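# Rotate steel cup half a turn under dial indicator

## Task

Rotate the steel cup that sits below the dial indicator by 180 degrees on its fixture, then open the gripper and leave it released.

## Robot and tools

Robot: two arms, left_arm and right_arm, each with a parallel two-finger gripper and a wrist camera. Base poses in the scene frame: left_arm at (-0.033, +0.330, 0) m, quat_wxyz (+1.000, 0, 0, +0.010); right_arm at (+0.003, -0.349, 0) m, quat_wxyz (+0.999, 0, 0, -0.033). Joint ranges in rad, base to hand: waist -2.618 to 3.054, shoulder 0.000 to 3.142, elbow 0.000 to 3.142, wrist pitch -1.571 to 1.571, wrist yaw -1.571 to 1.571, wrist roll -2.094 to 2.094. Elbows stop just before full extension.

Frames: the scene frame has its origin on the table surface midway between the arms, +z up, +x pointing out across the table, and left_arm on the +y side. The arm names do not refer to image sides. Each gripper has its own axes: the fingers extend along its +z and close along its y. The reported end_effector_position is the point between the finger pads, roughly 1 cm short of the fingertips.

The 14-number row (used by execute_actions rows and by move target): one list covering both arms, values in [-1, 1]. Order: dx, dy, dz, rx, ry, rz, opening for left_arm, then the same seven for right_arm. Send all 14 even if one arm stays put. dx to rz are offsets, not poses: they are expressed in that gripper's own axes and counted from its pose in the most recent result that reported it (before any such result in the scene, and for the second or later call within one reply, from where the hand is when the motion begins). Scale: 1.0 equals 0.6 m of translation or 180 degrees of rotation. rx, ry, rz form a single rotation vector. opening is absolute, not an offset: +1 is fully open (0.094 m), -1 is closed.

execute_actions(actions, pictures): actions holds at most one entry. An empty list commands nothing and returns the current state with pictures. An action is {"rows": [...], "steps": n}: 1 to 15 rows, steps from 6 to 15 (default 15), each step lasting 1/30 s; row k is applied on step k, the final row repeats to fill the remaining steps, and every row is measured from the same reference pose, not from the preceding row. A wait is {"steps": n} with n up to 300, counted from the previous result, so your reply time uses part of it. pictures: true asks for camera images; otherwise they come only with an empty list. A refused call moves nothing.

move(target, speed): target is one 14-number row as above. Each hand travels a straight line to its target; both arms finish together, lasting 0.5 to 10 s, and are cut off at 10 s if incomplete. Rotation takes the shorter direction. speed is the top path speed in m/s, 0.002 to 0.5, default 0.25; rotation is capped at twice that in rad/s. The opening is sent when the move begins. Paths ignore obstacles and the other arm; hands can lag, drift, or exceed the speed, notably with a nearly straight arm. Faster motion and targets set deeper past a contact push harder. The result adds a move: line stating the ending (done, off_target, moving, held, fault) and active limits (limits=paced: the sent pose was clipped; limits=held: a check blocked some steps, after which the arm may lurch fast), plus each hand's distance from its target, and pictures.

wait(seconds): 0 to 10 s with nothing new sent. zoom_image(camera, region): camera is cam_high, cam_low, cam_left_wrist or cam_right_wrist; region [x0, y0, x1, y1] in pixels of that 504x504 image, origin top-left, at most 504 by 504. read_manual(section): returns only licence text ("licences"); no motion. finished_scene(scene): ends the given scene and grades it; irreversible, so call only after the cup is turned and released.

Controller behaviour: each step the commanded pose is clipped to within 70 mm and 16 degrees of the measured pose, then damped inverse kinematics pursues it, favouring position over orientation. After an action the arm continues only to its last clipped pose, so read the result and command the remainder. The last 6 steps of every action are held back and run while you compose your next reply. Arms tend to finish a centimetre or more low and zero offsets let them sink; to hold an arm, send the correction back to the desired pose in a reply's first call and zeros afterwards.

Result lines: the state line gives each gripper's position (m) and quat_wxyz in the scene frame (less accurate at long reach). "pose unreachable" means the clearance check altered or blocked that arm's command; HELD marks steps not fully sent. A "Hand target" line appears when nothing is held back. grip_measured is the finger opening on the command scale (may be off about 1 mm); the last Joint positions value is the opening in metres. To grasp, command about 0.03 below grip_measured; less grips more gently. Pad force is around 50 to 62 N. FAULT lines report stops; MOTOR HOT appears from 75 °C, 90 °C stops the arm for 10 s, 100 °C makes it drop.

Avoid: knocking anything off the table, arms striking or pressing each other, dropping or slipping the cup, slamming and hard pushes. External tugs on held parts may occur, so grip firmly while turning.

Each tool is called after "Call:" as name([rows], argument=value, ...), one row to a line, values as JSON.

## Session

I'll start by looking at the current state.

Call:
execute_actions(actions=[])

Scene clock: 0.00 s of 4800.00 s.
left_arm: end_effector_position=(+0.5318, +0.5125, +0.1053) grip_measured=+1.000 end_effector_quat_wxyz=(-0.123, +0.259, +0.752, +0.594) | right_arm: end_effector_position=(+0.2975, +0.1357, +0.3212) grip_measured=+1.000 end_effector_quat_wxyz=(-0.009, +0.119, +0.863, +0.491)
Joint positions: left_arm=[ 0.001  2.694  2.381 -0.764 -1.266  1.051  0.094] | right_arm=[ 0.941  2.067  2.251 -0.808 -0.487  1.401  0.094]
Joint velocities: left_arm=[ 0.002  0.042 -0.007  0.007  0.007 -0.022  0.   ] | right_arm=[-0.017 -0.002 -0.002  0.037  0.007 -0.007  0.   ]
Motor temperatures (°C, as the motors report them): left_arm=[21 22 22 21 22 22] | right_arm=[23 24 22 23 21 20]
Hand target (left_arm): +0.533, +0.513, +0.124; -0.111, +0.243, +0.752, +0.603
Hand target (right_arm): +0.296, +0.134, +0.341; +0.005, +0.105, +0.854, +0.510

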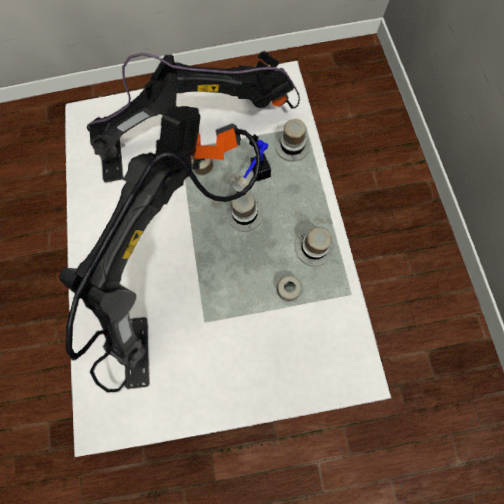

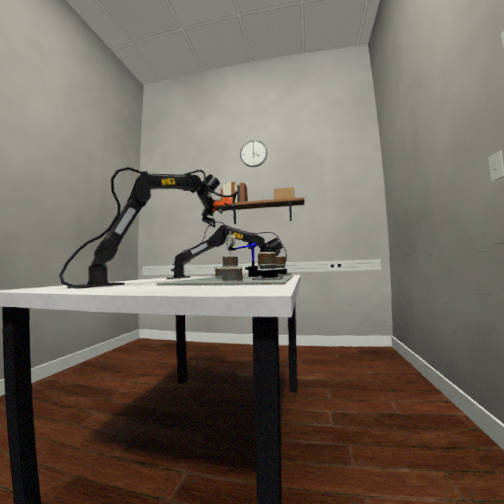

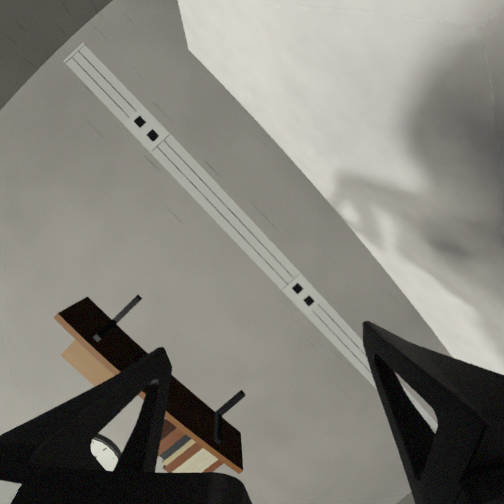

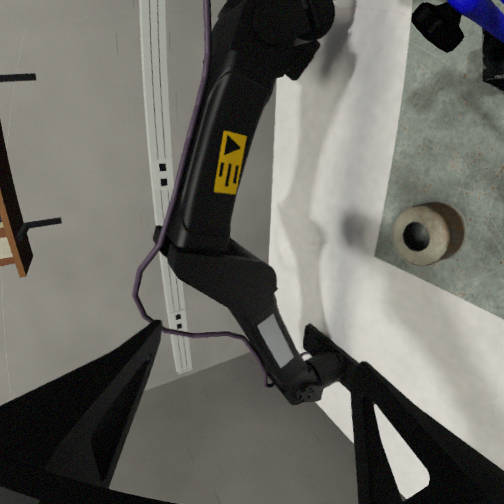

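Call:
zoom_image(camera="cam_high", region=[170, 100, 370, 320])

Call:
zoom_image(camera="cam_low", region=[150, 180, 320, 300])

Region (170, 100, 370, 320) of cam_high's 504x504 image, scaled by 2.291, with more detail than that image has; it fills the left 458 columns of this view, and the rest is white.

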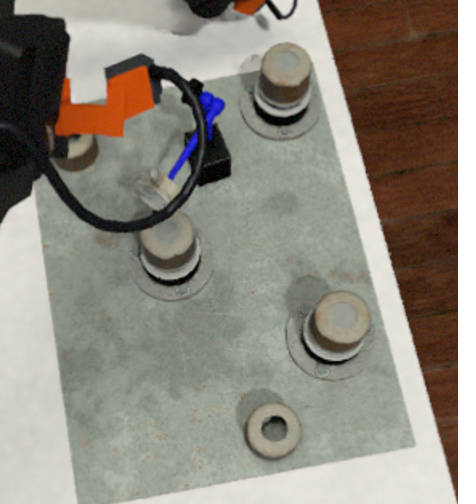

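Region (150, 180, 320, 300) of cam_low's 504x504 image, scaled by 2.965, with more detail than that image has; it fills the top 356 rows of this view, and the rest is white.

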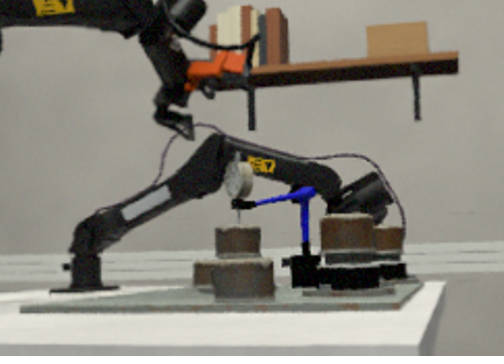

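Call:
zoom_image(camera="cam_high", region=[210, 130, 290, 240])

Call:
zoom_image(camera="cam_low", region=[205, 225, 295, 290])

Region (210, 130, 290, 240) of cam_high's 504x504 image, scaled by 4.582, with more detail than that image has; it fills the left 367 columns of this view, and the rest is white.

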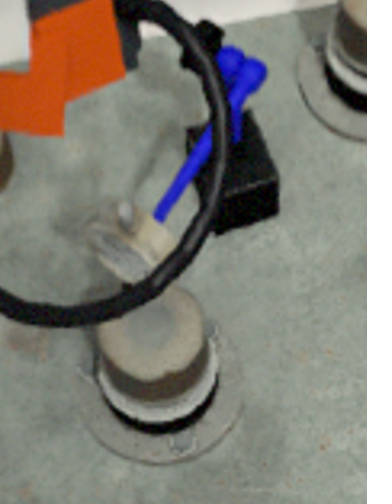

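Region (205, 225, 295, 290) of cam_low's 504x504 image, scaled by 5.600, with more detail than that image has.

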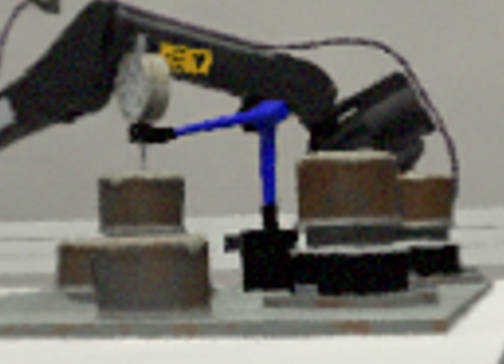

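Call:
move(target=[0.513, -0.109, -0.112, 0, 0, 0, 1, -0.0992, -0.4218, -0.0178, 0.1530, -0.4213, -0.3532, 1], speed=0.3)

Scene clock: 15.90 s of 4800.00 s.
left_arm: end_effector_position=(+0.2352, +0.5132, +0.2144) grip_measured=+1.000 end_effector_quat_wxyz=(-0.123, +0.263, +0.751, +0.593) | right_arm: end_effector_position=(+0.3003, -0.0087, +0.1015) grip_measured=+1.000 end_effector_quat_wxyz=(+0.698, -0.060, +0.711, +0.059)
Joint positions: left_arm=[ 0.029  1.346  0.886 -0.533 -1.245  1.144  0.094] | right_arm=[1.259 2.148 0.738 1.373 1.023 0.032 0.094]
Joint velocities: left_arm=[ 0.012  0.022  0.002 -0.022  0.022 -0.007  0.   ] | right_arm=[-0.012  0.002 -0.002  0.081 -0.051  0.022  0.   ]
Motor temperatures (°C, as the motors report them): left_arm=[21 28 23 22 22 22] | right_arm=[23 28 24 27 21 20]
Hand target (left_arm): +0.229, +0.515, +0.216; -0.124, +0.259, +0.752, +0.593
Hand target (right_arm): +0.298, -0.008, +0.104; +0.702, -0.058, +0.707, +0.064
Off the commanded pose (left_arm): 0.007 m, 0 deg.
Off the commanded pose (right_arm): 0.003 m, 1 deg.
Kept back: nothing.
After step 90, 8.90 s passed at rest.
move: done
camera_calibration (this result's frames):
cam_left_wrist: T_world_to_cam=[[-0.669343, -0.0844152, -0.738142, 0.357267], [-0.727751, -0.125464, 0.674268, 0.136244], [-0.149529, 0.9885, 0.0225455, -0.354144], [0, 0, 0, 1]] pos_world=[0.285331, 0.397324, 0.179834]
cam_right_wrist: T_world_to_cam=[[0.193753, -0.94604, 0.259745, -0.0841847], [-0.456696, -0.321302, -0.829575, 0.260726], [0.868268, 0.0421074, -0.494306, -0.0908865], [0, 0, 0, 1]] pos_world=[0.214297, 0.00795657, 0.193233]

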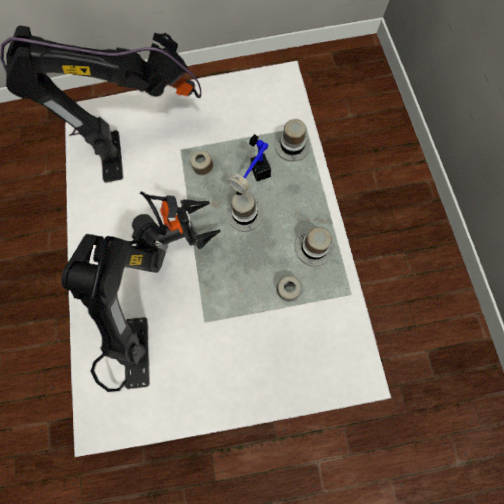

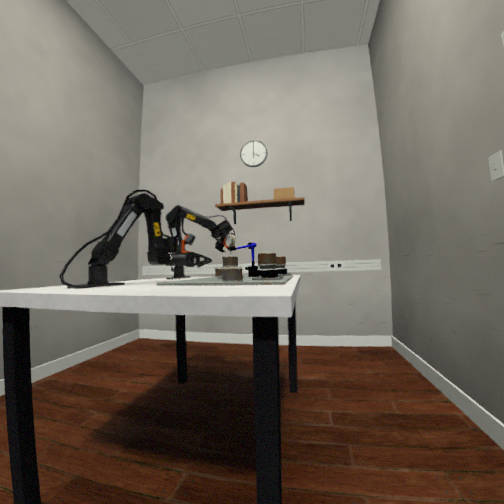

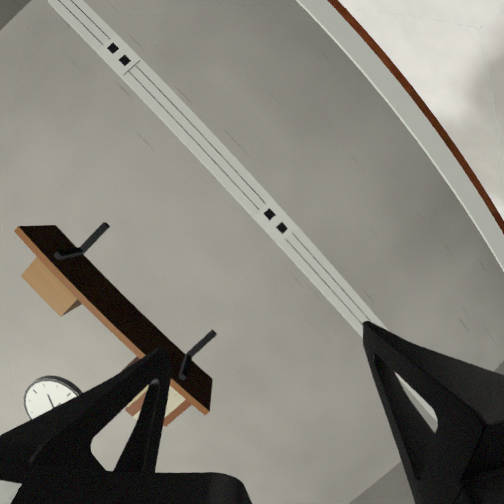

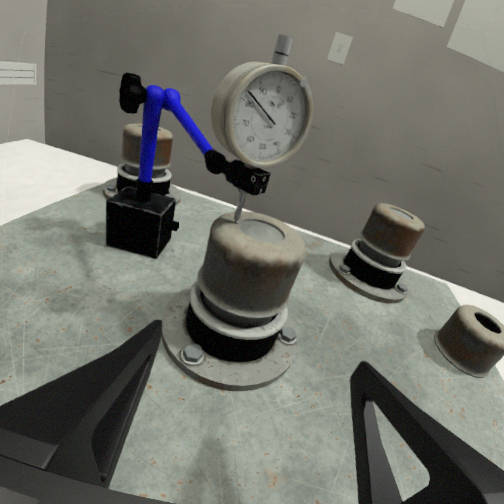

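Call:
zoom_image(camera="cam_right_wrist", region=[140, 20, 380, 400])

Call:
zoom_image(camera="cam_high", region=[130, 130, 290, 270])

Call:
zoom_image(camera="cam_low", region=[150, 210, 270, 290])

Region (140, 20, 380, 400) of cam_right_wrist's 504x504 image, scaled by 1.326, with more detail than that image has; it fills the left 318 columns of this view, and the rest is white.

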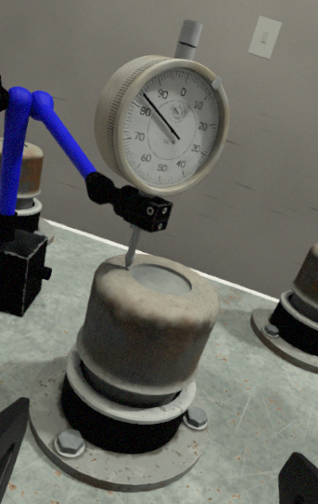

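Region (130, 130, 290, 270) of cam_high's 504x504 image, scaled by 3.150, with more detail than that image has; it fills the top 441 rows of this view, and the rest is white.

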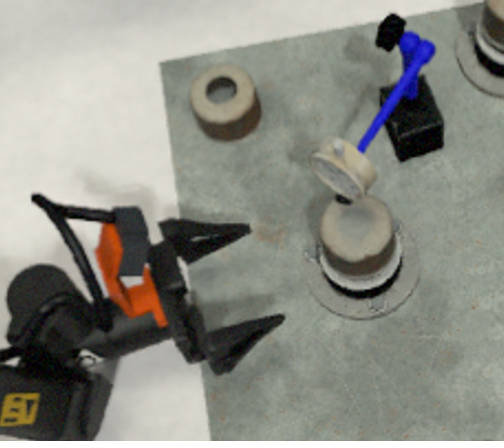

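Region (150, 210, 270, 290) of cam_low's 504x504 image, scaled by 4.200, with more detail than that image has.

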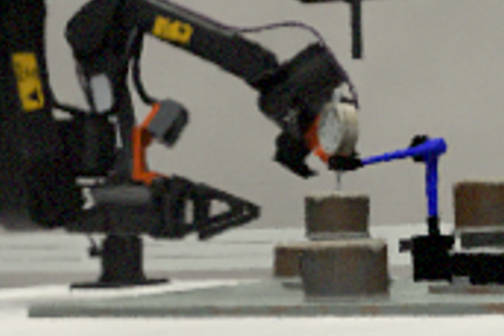

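Call:
move(target=[0.0093, 0.005, -0.0045, 0, 0, 0, 1, 0.011, 0.016, 0.163, 0.0259, -0.003, 0, 1], speed=0.1)

Scene clock: 24.57 s of 4800.00 s.
left_arm: end_effector_position=(+0.2327, +0.5129, +0.2124) grip_measured=+1.000 end_effector_quat_wxyz=(-0.131, +0.272, +0.750, +0.588) | right_arm: end_effector_position=(+0.3887, +0.0149, +0.0860) grip_measured=+1.000 end_effector_quat_wxyz=(+0.699, -0.034, +0.713, +0.027)
Joint positions: left_arm=[ 0.029  1.346  0.886 -0.558 -1.243  1.144  0.094] | right_arm=[1.095 2.343 1.078 1.231 0.941 0.019 0.094]
Joint velocities: left_arm=[-0.017 -0.012 -0.007  0.022  0.007 -0.037  0.   ] | right_arm=[-0.007 -0.002  0.002 -0.081 -0.022 -0.007  0.   ]
Motor temperatures (°C, as the motors report them): left_arm=[21 27 23 22 22 22] | right_arm=[23 28 23 28 21 20]
Hand target (left_arm): +0.232, +0.513, +0.220; -0.123, +0.264, +0.751, +0.593
Hand target (right_arm): +0.394, +0.018, +0.093; +0.703, -0.032, +0.710, +0.030
Off the commanded pose (left_arm): 0.008 m, 1 deg.
Off the commanded pose (right_arm): 0.010 m, 1 deg.
Kept back: nothing.
After step 90, 4.27 s passed at rest.
move: done
camera_calibration (this result's frames):
cam_left_wrist: T_world_to_cam=[[-0.687724, -0.085892, -0.720873, 0.355435], [-0.710779, -0.122419, 0.692681, 0.12635], [-0.147744, 0.988755, 0.0231401, -0.354893], [0, 0, 0, 1]] pos_world=[0.281815, 0.396899, 0.176915]
cam_right_wrist: T_world_to_cam=[[0.11552, -0.956346, 0.268436, -0.0450974], [-0.481851, -0.290272, -0.826778, 0.304871], [0.868605, -0.0338365, -0.494349, -0.175358], [0, 0, 0, 1]] pos_world=[0.304429, 0.0394333, 0.177478]

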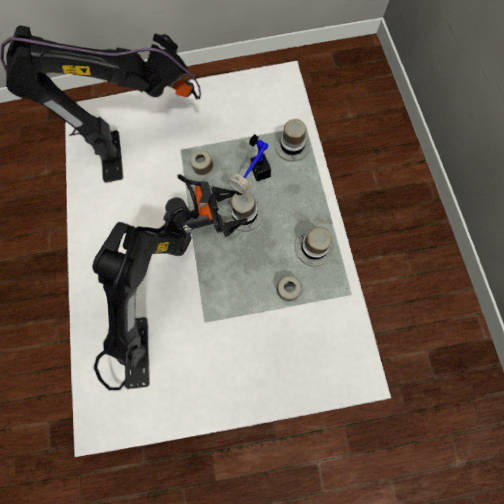

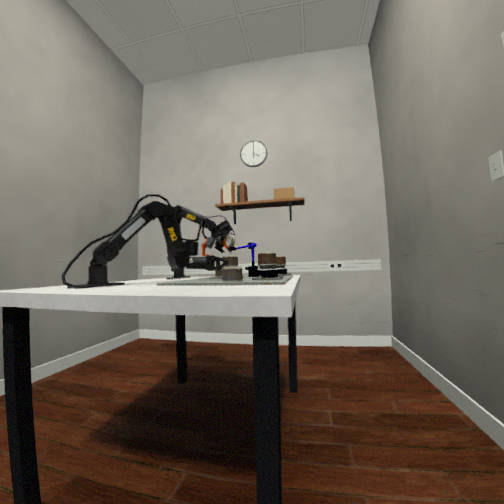

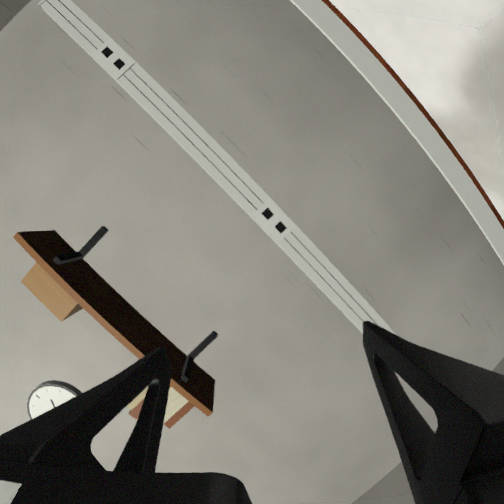

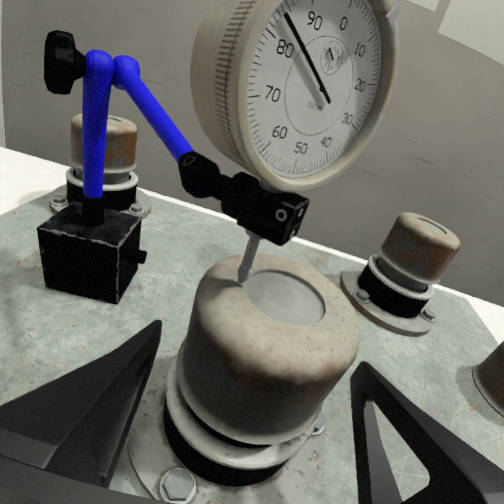

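Call:
zoom_image(camera="cam_high", region=[170, 150, 280, 250])

Call:
zoom_image(camera="cam_low", region=[180, 225, 270, 285])

Call:
zoom_image(camera="cam_right_wrist", region=[120, 220, 420, 504])

Region (170, 150, 280, 250) of cam_high's 504x504 image, scaled by 4.582, with more detail than that image has; it fills the top 458 rows of this view, and the rest is white.

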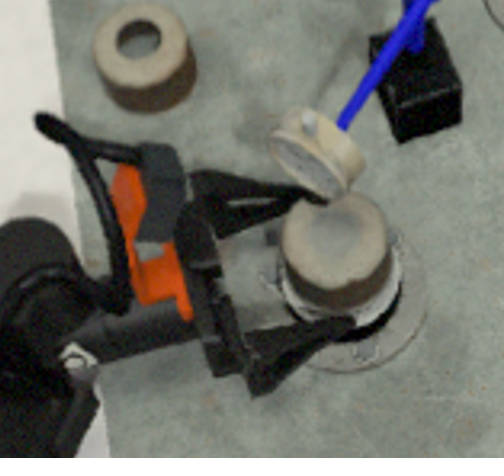

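Region (180, 225, 270, 285) of cam_low's 504x504 image, scaled by 5.600, with more detail than that image has.

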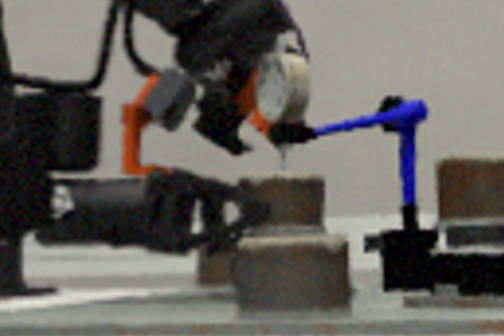

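Region (120, 220, 420, 504) of cam_right_wrist's 504x504 image, scaled by 1.680, with more detail than that image has; it fills the top 477 rows of this view, and the rest is white.

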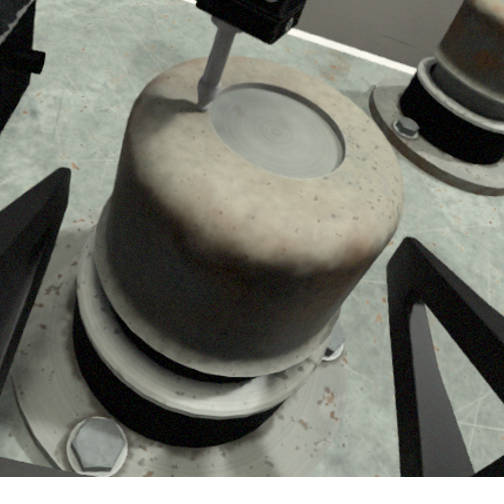

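Call:
execute_actions([
  {"rows": [
[0.0072,0.0099,-0.0033,-0.0027,0,-0.0074,1, -0.012,0.004,0.010,0,-0.004,0,1],
[0.0072,0.0099,-0.0033,-0.0027,0,-0.0074,1, -0.014,0.004,0.012,0,-0.004,0,1],
[0.0072,0.0099,-0.0033,-0.0027,0,-0.0074,1, -0.016,0.004,0.014,0,-0.004,0,1],
[0.0072,0.0099,-0.0033,-0.0027,0,-0.0074,1, -0.018,0.004,0.016,0,-0.004,0,1],
[0.0072,0.0099,-0.0033,-0.0027,0,-0.0074,1, -0.020,0.003,0.018,0,-0.004,0,0.95],
[0.0072,0.0099,-0.0033,-0.0027,0,-0.0074,1, -0.021,0.003,0.020,0,-0.004,0,0.9],
[0.0072,0.0099,-0.0033,-0.0027,0,-0.0074,1, -0.022,0.003,0.022,0,-0.004,0,0.85],
[0.0072,0.0099,-0.0033,-0.0027,0,-0.0074,1, -0.022,0.003,0.022,0,-0.004,0,0.8],
[0.0072,0.0099,-0.0033,-0.0027,0,-0.0074,1, -0.022,0.003,0.022,0,-0.004,0,0.75],
[0.0072,0.0099,-0.0033,-0.0027,0,-0.0074,1, -0.022,0.003,0.022,0,-0.004,0,0.7],
[0.0072,0.0099,-0.0033,-0.0027,0,-0.0074,1, -0.022,0.003,0.022,0,-0.004,0,0.66],
[0.0072,0.0099,-0.0033,-0.0027,0,-0.0074,1, -0.022,0.003,0.022,0,-0.004,0,0.63]
], "steps": 15},
])

Call:
execute_actions(actions=[])

Scene clock: 28.67 s of 4800.00 s.
left_arm: end_effector_position=(+0.2327, +0.5129, +0.2123) grip_measured=+1.000 end_effector_quat_wxyz=(-0.131, +0.272, +0.750, +0.588) | right_arm: end_effector_position=(+0.3930, +0.0166, +0.0874) grip_measured=+0.775 end_effector_quat_wxyz=(+0.699, -0.039, +0.714, +0.025)
Joint positions: left_arm=[ 0.029  1.346  0.886 -0.558 -1.243  1.144  0.094] | right_arm=[1.087 2.343 1.093 1.212 0.931 0.011 0.083]
Joint velocities: left_arm=[ 0.002  0.002 -0.007  0.022 -0.022 -0.022  0.   ] | right_arm=[-0.042 -0.002  0.051 -0.11  -0.066 -0.051 -0.048]
Motor temperatures (°C, as the motors report them): left_arm=[21 26 23 22 22 22] | right_arm=[23 28 24 28 21 20]
Steps of this call (steps 1 to 90: nothing new was sent; then 0.80 s passed at rest; steps 91 to 99: the first 9 steps of this action). Readings (end_effector_position):
91: left_arm (+0.2327, +0.5129, +0.2123) | right_arm (+0.3887, +0.0151, +0.0856)
92: left_arm (+0.2327, +0.5129, +0.2123) | right_arm (+0.3887, +0.0151, +0.0856)
94: left_arm (+0.2327, +0.5129, +0.2123) | right_arm (+0.3888, +0.0155, +0.0855)
98: left_arm (+0.2327, +0.5129, +0.2123) | right_arm (+0.3920, +0.0169, +0.0870)
99: the state above

Scene clock: 28.87 s of 4800.00 s.
left_arm: end_effector_position=(+0.2327, +0.5129, +0.2123) grip_measured=+1.000 end_effector_quat_wxyz=(-0.131, +0.272, +0.750, +0.588) | right_arm: end_effector_position=(+0.3951, +0.0157, +0.0872) grip_measured=+0.632 end_effector_quat_wxyz=(+0.698, -0.039, +0.715, +0.023)
Joint positions: left_arm=[ 0.029  1.346  0.886 -0.558 -1.243  1.144  0.094] | right_arm=[1.082 2.343 1.096 1.206 0.928 0.01  0.077]
Joint velocities: left_arm=[-0.012 -0.007 -0.007  0.022 -0.007 -0.022  0.   ] | right_arm=[-0.002 -0.012  0.007  0.022 -0.007  0.007 -0.   ]
Motor temperatures (°C, as the motors report them): left_arm=[21 26 23 22 22 22] | right_arm=[23 28 24 28 21 20]
Hand target (left_arm): +0.232, +0.513, +0.220; -0.123, +0.263, +0.751, +0.593
Hand target (right_arm): +0.402, +0.018, +0.099; +0.704, -0.034, +0.709, +0.028
Off the commanded pose (left_arm): 0.008 m, 1 deg.
Off the commanded pose (right_arm): 0.014 m, 1 deg.
Kept back: nothing.
Steps of this call (steps 1 to 6: the last 6 steps of your previous action). Readings (end_effector_position):
1: left_arm (+0.2327, +0.5129, +0.2123) | right_arm (+0.3939, +0.0163, +0.0878)
2: left_arm (+0.2327, +0.5129, +0.2123) | right_arm (+0.3946, +0.0160, +0.0878)
4: left_arm (+0.2327, +0.5129, +0.2123) | right_arm (+0.3951, +0.0156, +0.0876)
6: the state above
camera_calibration (this result's frames):
cam_left_wrist: T_world_to_cam=[[-0.687999, -0.0859055, -0.720609, 0.355402], [-0.710515, -0.122406, 0.692954, 0.126212], [-0.147735, 0.988755, 0.0231779, -0.354907], [0, 0, 0, 1]] pos_world=[0.28176, 0.396896, 0.176873]
cam_right_wrist: T_world_to_cam=[[0.116898, -0.952318, 0.281826, -0.0472539], [-0.484152, -0.302413, -0.821062, 0.309773], [0.86714, -0.0404663, -0.496418, -0.179426], [0, 0, 0, 1]] pos_world=[0.311088, 0.0414179, 0.17859]

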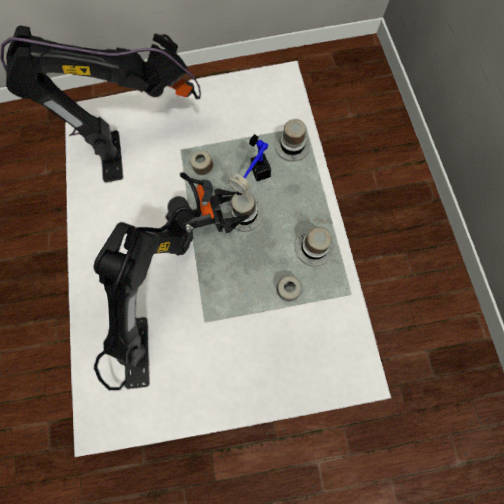

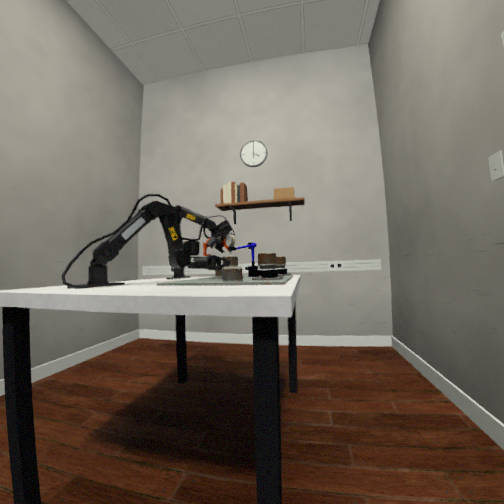

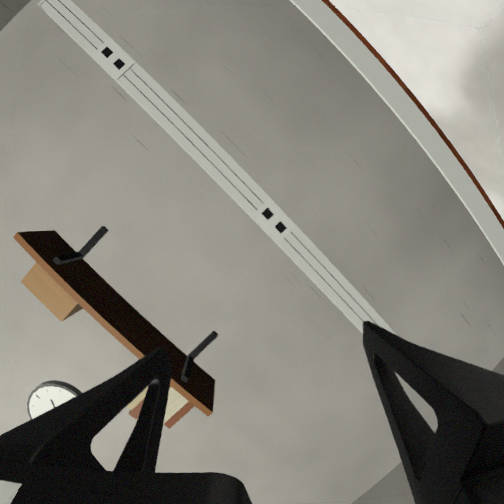

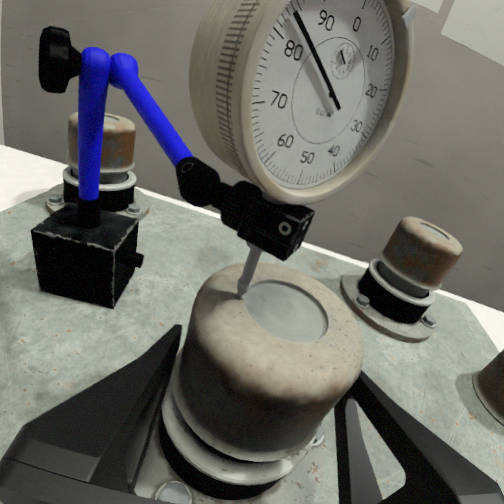

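Call:
zoom_image(camera="cam_high", region=[190, 165, 270, 240])

Call:
zoom_image(camera="cam_low", region=[190, 235, 260, 285])

Region (190, 165, 270, 240) of cam_high's 504x504 image, scaled by 6.300, with more detail than that image has; it fills the top 472 rows of this view, and the rest is white.

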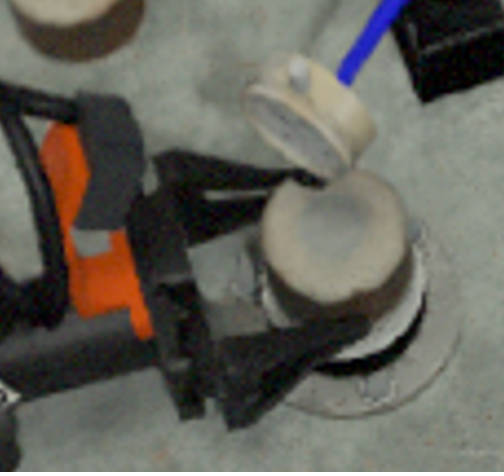

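Region (190, 235, 260, 285) of cam_low's 504x504 image, scaled by 7.200, with more detail than that image has; it fills the top 360 rows of this view, and the rest is white.

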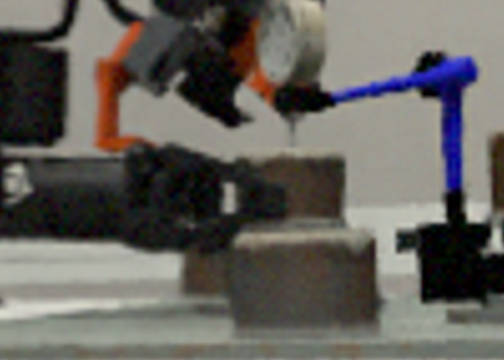

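Call:
execute_actions([
  {"rows": [
[0.0072,0.0099,-0.0033,-0.0027,0,-0.0074,1, -0.021,0.003,0.013,0,-0.006,0,0.63],
[0.0072,0.0099,-0.0033,-0.0027,0,-0.0074,1, -0.023,0.003,0.015,0,-0.006,0,0.63],
[0.0072,0.0099,-0.0033,-0.0027,0,-0.0074,1, -0.025,0.003,0.017,0,-0.006,0,0.63],
[0.0072,0.0099,-0.0033,-0.0027,0,-0.0074,1, -0.027,0.003,0.019,0,-0.006,0,0.63],
[0.0072,0.0099,-0.0033,-0.0027,0,-0.0074,1, -0.029,0.003,0.021,0,-0.006,0,0.63],
[0.0072,0.0099,-0.0033,-0.0027,0,-0.0074,1, -0.031,0.003,0.022,0,-0.006,0,0.63]
], "steps": 12},
])

Call:
execute_actions([
  {"steps": 8},
])

Scene clock: 30.47 s of 4800.00 s.
left_arm: end_effector_position=(+0.2327, +0.5129, +0.2123) grip_measured=+1.000 end_effector_quat_wxyz=(-0.131, +0.272, +0.750, +0.588) | right_arm: end_effector_position=(+0.3975, +0.0177, +0.0881) grip_measured=+0.632 end_effector_quat_wxyz=(+0.697, -0.047, +0.715, +0.019)
Joint positions: left_arm=[ 0.029  1.346  0.886 -0.558 -1.243  1.144  0.094] | right_arm=[ 1.079  2.343  1.108  1.192  0.92  -0.003  0.077]
Joint velocities: left_arm=[ 0.002 -0.002 -0.002 -0.081  0.022 -0.051  0.   ] | right_arm=[-0.071 -0.007  0.1   -0.125 -0.037 -0.037 -0.   ]
Motor temperatures (°C, as the motors report them): left_arm=[21 26 23 22 22 22] | right_arm=[23 28 24 28 21 20]
Steps of this call (steps 1 to 42: nothing new was sent; steps 43 to 48: the first 6 steps of this action). Readings (end_effector_position):
43: left_arm (+0.2327, +0.5129, +0.2123) | right_arm (+0.3951, +0.0160, +0.0867)
44: left_arm (+0.2327, +0.5129, +0.2123) | right_arm (+0.3951, +0.0161, +0.0866)
46: left_arm (+0.2327, +0.5129, +0.2123) | right_arm (+0.3956, +0.0170, +0.0869)
48: the state above

Scene clock: 30.73 s of 4800.00 s.
left_arm: end_effector_position=(+0.2327, +0.5129, +0.2123) grip_measured=+1.000 end_effector_quat_wxyz=(-0.131, +0.272, +0.750, +0.588) | right_arm: end_effector_position=(+0.4014, +0.0168, +0.0889) grip_measured=+0.632 end_effector_quat_wxyz=(+0.697, -0.047, +0.715, +0.016)
Joint positions: left_arm=[ 0.029  1.346  0.886 -0.558 -1.243  1.144  0.094] | right_arm=[ 1.07   2.343  1.116  1.181  0.915 -0.007  0.077]
Joint velocities: left_arm=[ 0.007  0.012  0.002  0.051 -0.022 -0.066  0.   ] | right_arm=[-0.002  0.007 -0.007 -0.022 -0.022  0.022  0.   ]
Motor temperatures (°C, as the motors report them): left_arm=[21 26 23 22 22 22] | right_arm=[23 28 24 28 21 20]
Hand target (left_arm): +0.232, +0.513, +0.220; -0.123, +0.263, +0.751, +0.593
Hand target (right_arm): +0.408, +0.019, +0.106; +0.705, -0.039, +0.708, +0.023
Off the commanded pose (left_arm): 0.008 m, 1 deg.
Off the commanded pose (right_arm): 0.018 m, 2 deg.
Kept back: nothing.
Steps of this call (steps 1 to 6: the last 6 steps of your previous action; steps 7 to 8: nothing new was sent). Readings (end_effector_position):
1: left_arm (+0.2327, +0.5129, +0.2123) | right_arm (+0.3985, +0.0178, +0.0888)
2: left_arm (+0.2327, +0.5129, +0.2123) | right_arm (+0.3995, +0.0178, +0.0894)
4: left_arm (+0.2327, +0.5129, +0.2123) | right_arm (+0.4010, +0.0170, +0.0896)
8: the state above

Call:
execute_actions([
  {"rows": [
[0.0072,0.0099,-0.0033,-0.0027,0,-0.0074,1, -0.028,0.0015,0.010,0,-0.008,0.008,0.61],
[0.0072,0.0099,-0.0033,-0.0027,0,-0.0074,1, -0.028,0.0015,0.010,0,-0.008,0.011,0.59],
[0.0072,0.0099,-0.0033,-0.0027,0,-0.0074,1, -0.028,0.0015,0.010,0,-0.008,0.014,0.57],
[0.0072,0.0099,-0.0033,-0.0027,0,-0.0074,1, -0.028,0.0015,0.010,0,-0.008,0.014,0.55],
[0.0072,0.0099,-0.0033,-0.0027,0,-0.0074,1, -0.028,0.0015,0.010,0,-0.008,0.014,0.53],
[0.0072,0.0099,-0.0033,-0.0027,0,-0.0074,1, -0.028,0.0015,0.010,0,-0.008,0.014,0.51],
[0.0072,0.0099,-0.0033,-0.0027,0,-0.0074,1, -0.028,0.0015,0.010,0,-0.008,0.014,0.49],
[0.0072,0.0099,-0.0033,-0.0027,0,-0.0074,1, -0.028,0.0015,0.010,0,-0.008,0.014,0.47],
[0.0072,0.0099,-0.0033,-0.0027,0,-0.0074,1, -0.028,0.0015,0.010,0,-0.008,0.014,0.45],
[0.0072,0.0099,-0.0033,-0.0027,0,-0.0074,1, -0.028,0.0015,0.010,0,-0.008,0.014,0.43]
], "steps": 13},
])

Call:
execute_actions([
  {"steps": 9},
], pictures=true)

Scene clock: 32.60 s of 4800.00 s.
left_arm: end_effector_position=(+0.2327, +0.5129, +0.2123) grip_measured=+1.000 end_effector_quat_wxyz=(-0.131, +0.272, +0.750, +0.588) | right_arm: end_effector_position=(+0.4016, +0.0168, +0.0884) grip_measured=+0.504 end_effector_quat_wxyz=(+0.696, -0.048, +0.716, +0.016)
Joint positions: left_arm=[ 0.029  1.346  0.886 -0.558 -1.243  1.144  0.094] | right_arm=[ 1.07   2.343  1.116  1.178  0.915 -0.005  0.071]
Joint velocities: left_arm=[ 0.007 -0.007  0.007 -0.037 -0.066  0.066  0.   ] | right_arm=[-0.022  0.002 -0.002 -0.007 -0.022  0.007 -0.013]
Motor temperatures (°C, as the motors report them): left_arm=[21 26 23 22 22 22] | right_arm=[23 29 24 28 21 20]
Steps of this call (steps 1 to 49: nothing new was sent; steps 50 to 56: the first 7 steps of this action). Readings (end_effector_position):
50: left_arm (+0.2327, +0.5129, +0.2123) | right_arm (+0.4014, +0.0171, +0.0883)
51: left_arm (+0.2327, +0.5129, +0.2123) | right_arm (+0.4014, +0.0171, +0.0883)
53: left_arm (+0.2327, +0.5129, +0.2123) | right_arm (+0.4014, +0.0171, +0.0883)
56: the state above

Scene clock: 32.90 s of 4800.00 s.
left_arm: end_effector_position=(+0.2327, +0.5129, +0.2123) grip_measured=+1.000 end_effector_quat_wxyz=(-0.131, +0.272, +0.750, +0.588) | right_arm: end_effector_position=(+0.4017, +0.0166, +0.0884) grip_measured=+0.477 end_effector_quat_wxyz=(+0.696, -0.047, +0.716, +0.016)
Joint positions: left_arm=[ 0.029  1.346  0.886 -0.558 -1.243  1.144  0.094] | right_arm=[ 1.07   2.343  1.116  1.178  0.915 -0.003  0.069]
Joint velocities: left_arm=[ 0.007 -0.007 -0.007 -0.022 -0.037 -0.037  0.   ] | right_arm=[ 0.017  0.002 -0.007 -0.037 -0.066 -0.007 -0.   ]
Motor temperatures (°C, as the motors report them): left_arm=[21 26 23 22 22 22] | right_arm=[23 29 24 28 21 20]
Hand target (left_arm): +0.232, +0.513, +0.220; -0.123, +0.263, +0.751, +0.593
Hand target (right_arm): +0.407, +0.019, +0.106; +0.705, -0.031, +0.708, +0.032
Off the commanded pose (left_arm): 0.008 m, 1 deg.
Off the commanded pose (right_arm): 0.018 m, 3 deg.
Kept back: nothing.
Steps of this call (steps 1 to 6: the last 6 steps of your previous action; steps 7 to 9: nothing new was sent). Readings (end_effector_position):
1: left_arm (+0.2327, +0.5129, +0.2123) | right_arm (+0.4017, +0.0166, +0.0884)
2: left_arm (+0.2327, +0.5129, +0.2123) | right_arm (+0.4017, +0.0166, +0.0884)
4: left_arm (+0.2327, +0.5129, +0.2123) | right_arm (+0.4017, +0.0166, +0.0884)
8: left_arm (+0.2327, +0.5129, +0.2123) | right_arm (+0.4017, +0.0166, +0.0884)
9: the state above
camera_calibration (this result's frames):
cam_left_wrist: T_world_to_cam=[[-0.687999, -0.0859055, -0.720609, 0.355402], [-0.710515, -0.122406, 0.692954, 0.126212], [-0.147735, 0.988755, 0.0231779, -0.354907], [0, 0, 0, 1]] pos_world=[0.28176, 0.396896, 0.176873]
cam_right_wrist: T_world_to_cam=[[0.119369, -0.946509, 0.299785, -0.0501237], [-0.486671, -0.318962, -0.813274, 0.314831], [0.865392, -0.0488175, -0.498713, -0.183446], [0, 0, 0, 1]] pos_world=[0.317955, 0.0440215, 0.179584]

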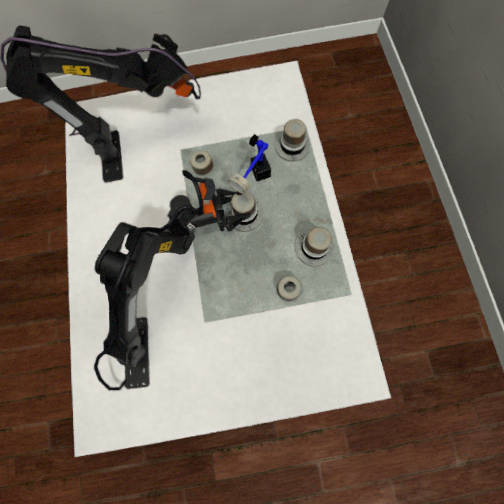

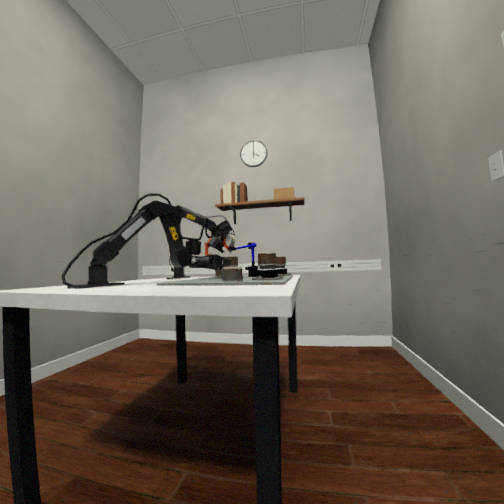

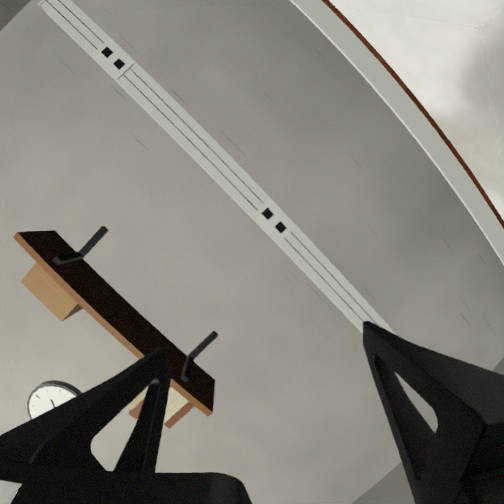

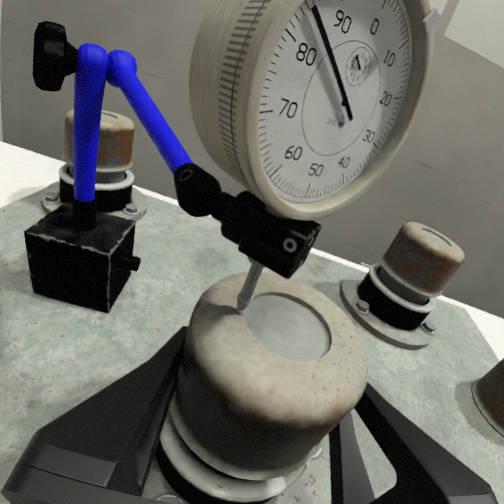

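Call:
move(target=[0.0072,0.0099,-0.0033,-0.0027,0,-0.0074,1, -0.008,0,0,-0.5157,-0.022,-0.0154,0.44], speed=0.22)

Scene clock: 37.70 s of 4800.00 s.
left_arm: end_effector_position=(+0.2329, +0.5128, +0.2121) grip_measured=+1.000 end_effector_quat_wxyz=(-0.131, +0.272, +0.751, +0.588) | right_arm: end_effector_position=(+0.4012, +0.0208, +0.0883) grip_measured=+0.476 end_effector_quat_wxyz=(-0.473, +0.551, -0.459, -0.511)
Joint positions: left_arm=[ 0.029  1.346  0.886 -0.558 -1.241  1.144  0.094] | right_arm=[ 0.493  2.451  1.378  0.975 -1.272 -0.145  0.069]
Joint velocities: left_arm=[ 0.002 -0.027 -0.007  0.022  0.007  0.007  0.   ] | right_arm=[-0.017 -0.002  0.012 -0.081 -0.051 -0.066  0.001]
Motor temperatures (°C, as the motors report them): left_arm=[21 25 23 22 22 22] | right_arm=[23 29 24 28 21 20]
Hand target (left_arm): +0.232, +0.513, +0.220; -0.124, +0.263, +0.751, +0.593
Hand target (right_arm): +0.405, +0.019, +0.093; -0.468, +0.552, -0.459, -0.515
Off the commanded pose (left_arm): 0.008 m, 1 deg.
Off the commanded pose (right_arm): 0.006 m, 1 deg.
Kept back: nothing.
move: done
camera_calibration (this result's frames):
cam_left_wrist: T_world_to_cam=[[-0.688028, -0.0863851, -0.720525, 0.355551], [-0.710692, -0.120571, 0.693094, 0.125583], [-0.146747, 0.988939, 0.0215627, -0.354756], [0, 0, 0, 1]] pos_world=[0.28182, 0.396688, 0.176791]
cam_right_wrist: T_world_to_cam=[[0.937878, 0.157168, 0.309327, -0.398221], [0.346485, -0.47117, -0.811139, -0.0154349], [0.0182608, 0.867927, -0.496356, 0.137671], [0, 0, 0, 1]] pos_world=[0.376317, -0.0641731, 0.178995]

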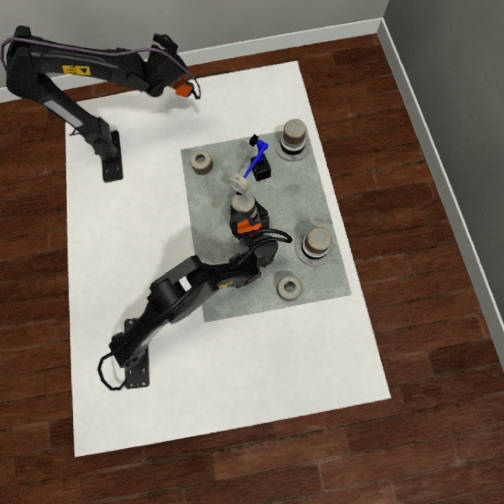

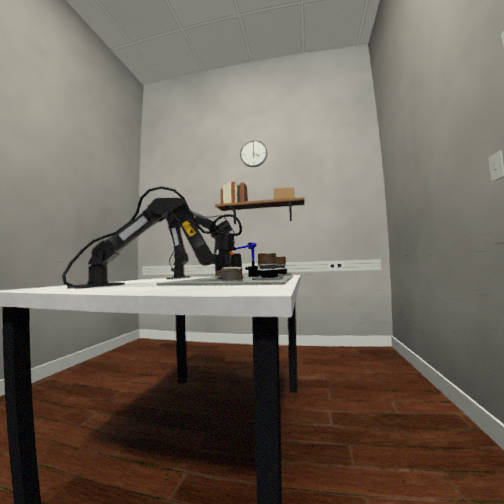

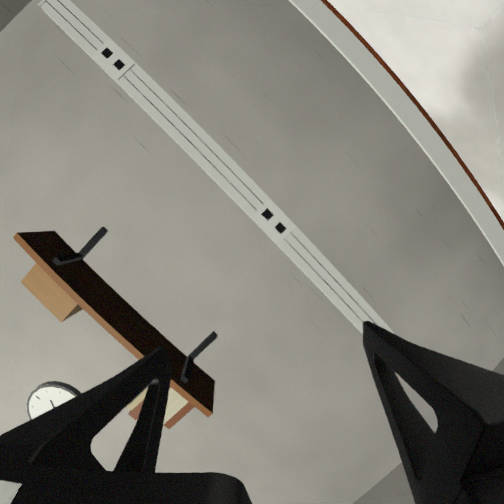

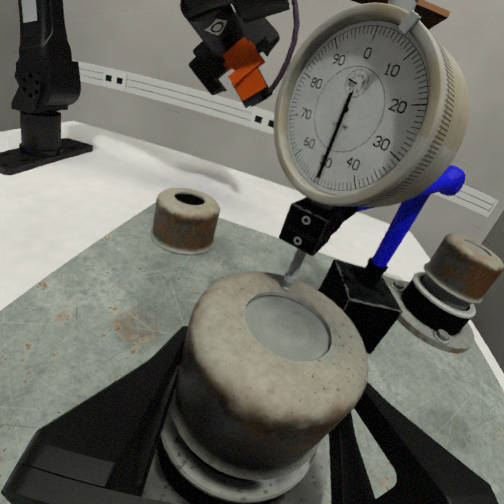

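Call:
move(target=[0.0072,0.0099,-0.0033,-0.0027,0,-0.0074,1, -0.0135,-0.0045,-0.004,0.4964,0.003,0.022,1], speed=0.25)

Scene clock: 44.03 s of 4800.00 s.
left_arm: end_effector_position=(+0.2331, +0.5127, +0.2117) grip_measured=+1.000 end_effector_quat_wxyz=(-0.130, +0.273, +0.751, +0.587) | right_arm: end_effector_position=(+0.4005, +0.0113, +0.0887) grip_measured=+1.000 end_effector_quat_wxyz=(+0.700, -0.058, +0.710, +0.044)
Joint positions: left_arm=[ 0.029  1.346  0.886 -0.558 -1.239  1.144  0.094] | right_arm=[ 1.05   2.33   1.055  1.253  0.839 -0.002  0.094]
Joint velocities: left_arm=[-0.012  0.002 -0.007 -0.051 -0.007  0.037  0.   ] | right_arm=[ 0.007  0.012 -0.022  0.007 -0.022 -0.022  0.   ]
Motor temperatures (°C, as the motors report them): left_arm=[21 25 23 23 22 22] | right_arm=[23 30 24 28 21 20]
Hand target (left_arm): +0.232, +0.513, +0.219; -0.123, +0.264, +0.751, +0.592
Hand target (right_arm): +0.401, +0.017, +0.097; +0.705, -0.045, +0.706, +0.054
Off the commanded pose (left_arm): 0.008 m, 1 deg.
Off the commanded pose (right_arm): 0.011 m, 2 deg.
Kept back: nothing.
move: off_target (right_arm)
camera_calibration (this result's frames):
cam_left_wrist: T_world_to_cam=[[-0.688063, -0.0869605, -0.720422, 0.355728], [-0.710902, -0.118368, 0.693259, 0.124829], [-0.145561, 0.989155, 0.0196241, -0.354574], [0, 0, 0, 1]] pos_world=[0.281893, 0.396439, 0.176694]
cam_right_wrist: T_world_to_cam=[[0.168188, -0.945588, 0.278526, -0.07282], [-0.459038, -0.325174, -0.826768, 0.303], [0.872351, 0.0111984, -0.488751, -0.186871], [0, 0, 0, 1]] pos_world=[0.314353, 0.031763, 0.17946]

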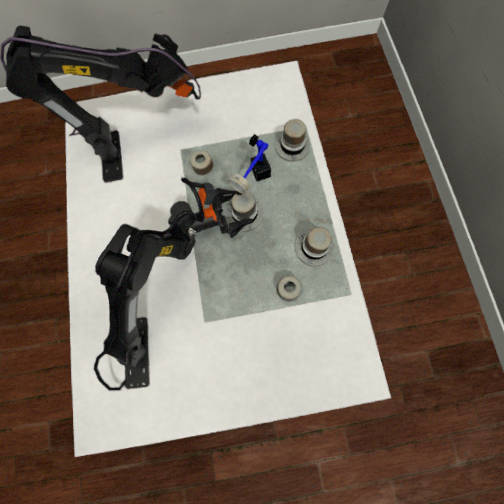

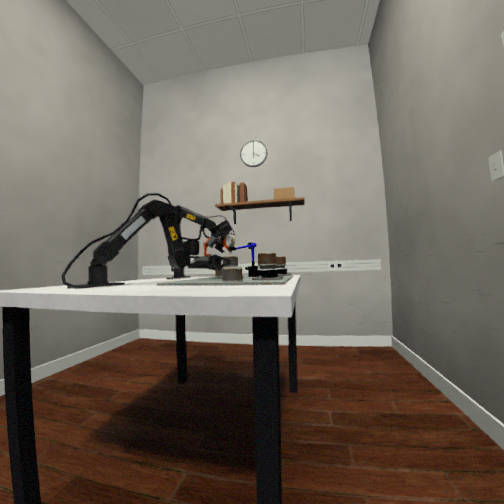

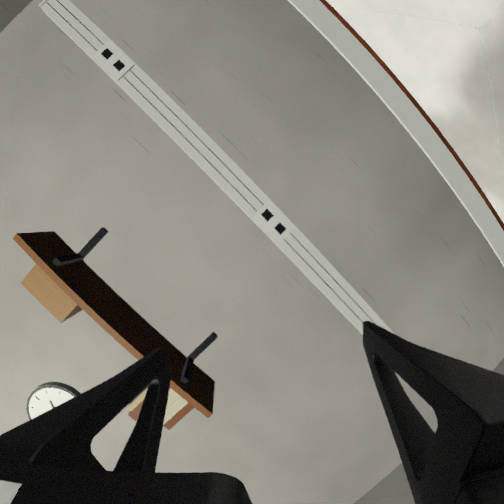

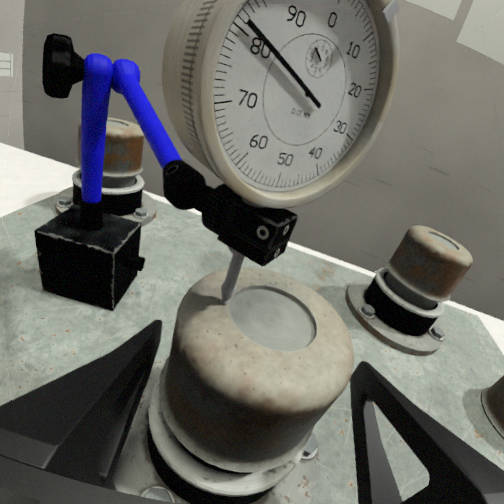

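Call:
zoom_image(camera="cam_right_wrist", region=[110, 220, 410, 504])

Call:
zoom_image(camera="cam_high", region=[190, 165, 270, 240])

Region (110, 220, 410, 504) of cam_right_wrist's 504x504 image, scaled by 1.680, with more detail than that image has; it fills the top 477 rows of this view, and the rest is white.

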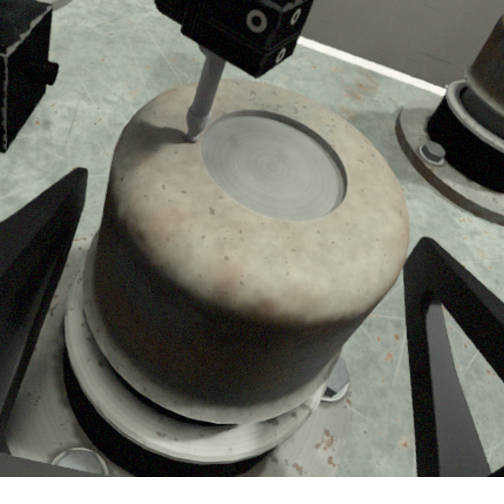

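Region (190, 165, 270, 240) of cam_high's 504x504 image, scaled by 6.300, with more detail than that image has; it fills the top 472 rows of this view, and the rest is white.

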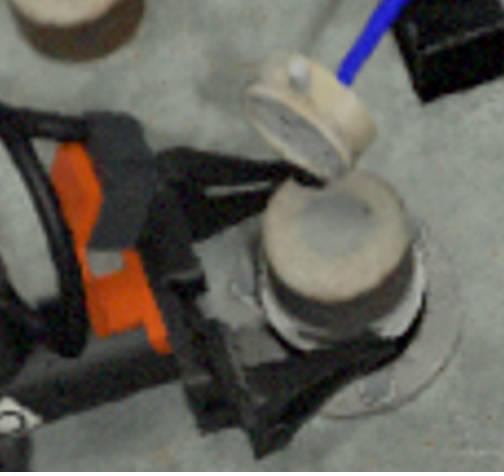

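Call:
zoom_image(camera="cam_right_wrist", region=[160, 260, 370, 420])

Region (160, 260, 370, 420) of cam_right_wrist's 504x504 image, scaled by 2.400, with more detail than that image has; it fills the top 384 rows of this view, and the rest is white.

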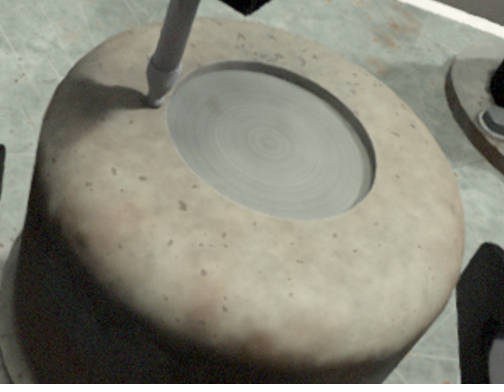

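Call:
execute_actions([
  {"rows": [
[0.0072,0.0099,-0.0033,-0.0027,0,-0.0074,1, -0.014,0.011,0.003,0,-0.005,0.008,0.95],
[0.0072,0.0099,-0.0033,-0.0027,0,-0.0074,1, -0.014,0.013,0.003,0,-0.005,0.008,0.9],
[0.0072,0.0099,-0.0033,-0.0027,0,-0.0074,1, -0.014,0.015,0.004,0,-0.005,0.008,0.86],
[0.0072,0.0099,-0.0033,-0.0027,0,-0.0074,1, -0.014,0.017,0.004,0,-0.005,0.008,0.82],
[0.0072,0.0099,-0.0033,-0.0027,0,-0.0074,1, -0.014,0.019,0.005,0,-0.005,0.008,0.79],
[0.0072,0.0099,-0.0033,-0.0027,0,-0.0074,1, -0.014,0.020,0.005,0,-0.005,0.008,0.76],
[0.0072,0.0099,-0.0033,-0.0027,0,-0.0074,1, -0.014,0.020,0.005,0,-0.005,0.008,0.73],
[0.0072,0.0099,-0.0033,-0.0027,0,-0.0074,1, -0.014,0.020,0.005,0,-0.005,0.008,0.70]
], "steps": 12},
])

Call:
execute_actions([
  {"steps": 8},
])

Scene clock: 47.03 s of 4800.00 s.
left_arm: end_effector_position=(+0.2331, +0.5127, +0.2117) grip_measured=+1.000 end_effector_quat_wxyz=(-0.130, +0.273, +0.751, +0.587) | right_arm: end_effector_position=(+0.4027, +0.0139, +0.0899) grip_measured=+0.776 end_effector_quat_wxyz=(+0.701, -0.056, +0.709, +0.044)
Joint positions: left_arm=[ 0.029  1.346  0.886 -0.558 -1.239  1.144  0.094] | right_arm=[ 1.05   2.337  1.073  1.245  0.842 -0.002  0.083]
Joint velocities: left_arm=[ 0.002  0.022 -0.022 -0.051  0.007 -0.066  0.   ] | right_arm=[-0.012  0.056  0.154 -0.081  0.007 -0.007 -0.029]
Motor temperatures (°C, as the motors report them): left_arm=[21 25 24 23 22 22] | right_arm=[23 30 24 28 21 20]
Steps of this call (steps 1 to 84: nothing new was sent; steps 85 to 90: the first 6 steps of this action). Readings (end_effector_position):
85: left_arm (+0.2331, +0.5127, +0.2117) | right_arm (+0.4006, +0.0109, +0.0885)
86: left_arm (+0.2331, +0.5127, +0.2117) | right_arm (+0.4006, +0.0109, +0.0884)
88: left_arm (+0.2331, +0.5127, +0.2117) | right_arm (+0.4013, +0.0119, +0.0890)
90: the state above

Scene clock: 47.30 s of 4800.00 s.
left_arm: end_effector_position=(+0.2331, +0.5127, +0.2117) grip_measured=+1.000 end_effector_quat_wxyz=(-0.130, +0.273, +0.751, +0.587) | right_arm: end_effector_position=(+0.4038, +0.0153, +0.0899) grip_measured=+0.702 end_effector_quat_wxyz=(+0.701, -0.056, +0.709, +0.044)
Joint positions: left_arm=[ 0.029  1.346  0.886 -0.558 -1.239  1.144  0.094] | right_arm=[ 1.05   2.34   1.082  1.239  0.843 -0.002  0.08 ]
Joint velocities: left_arm=[-0.022 -0.007 -0.007 -0.007  0.022  0.051  0.   ] | right_arm=[-0.017 -0.002 -0.017  0.022  0.051 -0.022  0.001]
Motor temperatures (°C, as the motors report them): left_arm=[21 25 24 23 22 22] | right_arm=[23 30 24 28 21 20]
Hand target (left_arm): +0.233, +0.513, +0.219; -0.122, +0.264, +0.752, +0.591
Hand target (right_arm): +0.401, +0.024, +0.097; +0.705, -0.049, +0.705, +0.053
Off the commanded pose (left_arm): 0.008 m, 1 deg.
Off the commanded pose (right_arm): 0.011 m, 1 deg.
Kept back: nothing.
Steps of this call (steps 1 to 6: the last 6 steps of your previous action; steps 7 to 8: nothing new was sent). Readings (end_effector_position):
1: left_arm (+0.2331, +0.5127, +0.2117) | right_arm (+0.4032, +0.0147, +0.0903)
2: left_arm (+0.2331, +0.5127, +0.2117) | right_arm (+0.4035, +0.0152, +0.0905)
4: left_arm (+0.2331, +0.5127, +0.2117) | right_arm (+0.4038, +0.0154, +0.0907)
8: the state above


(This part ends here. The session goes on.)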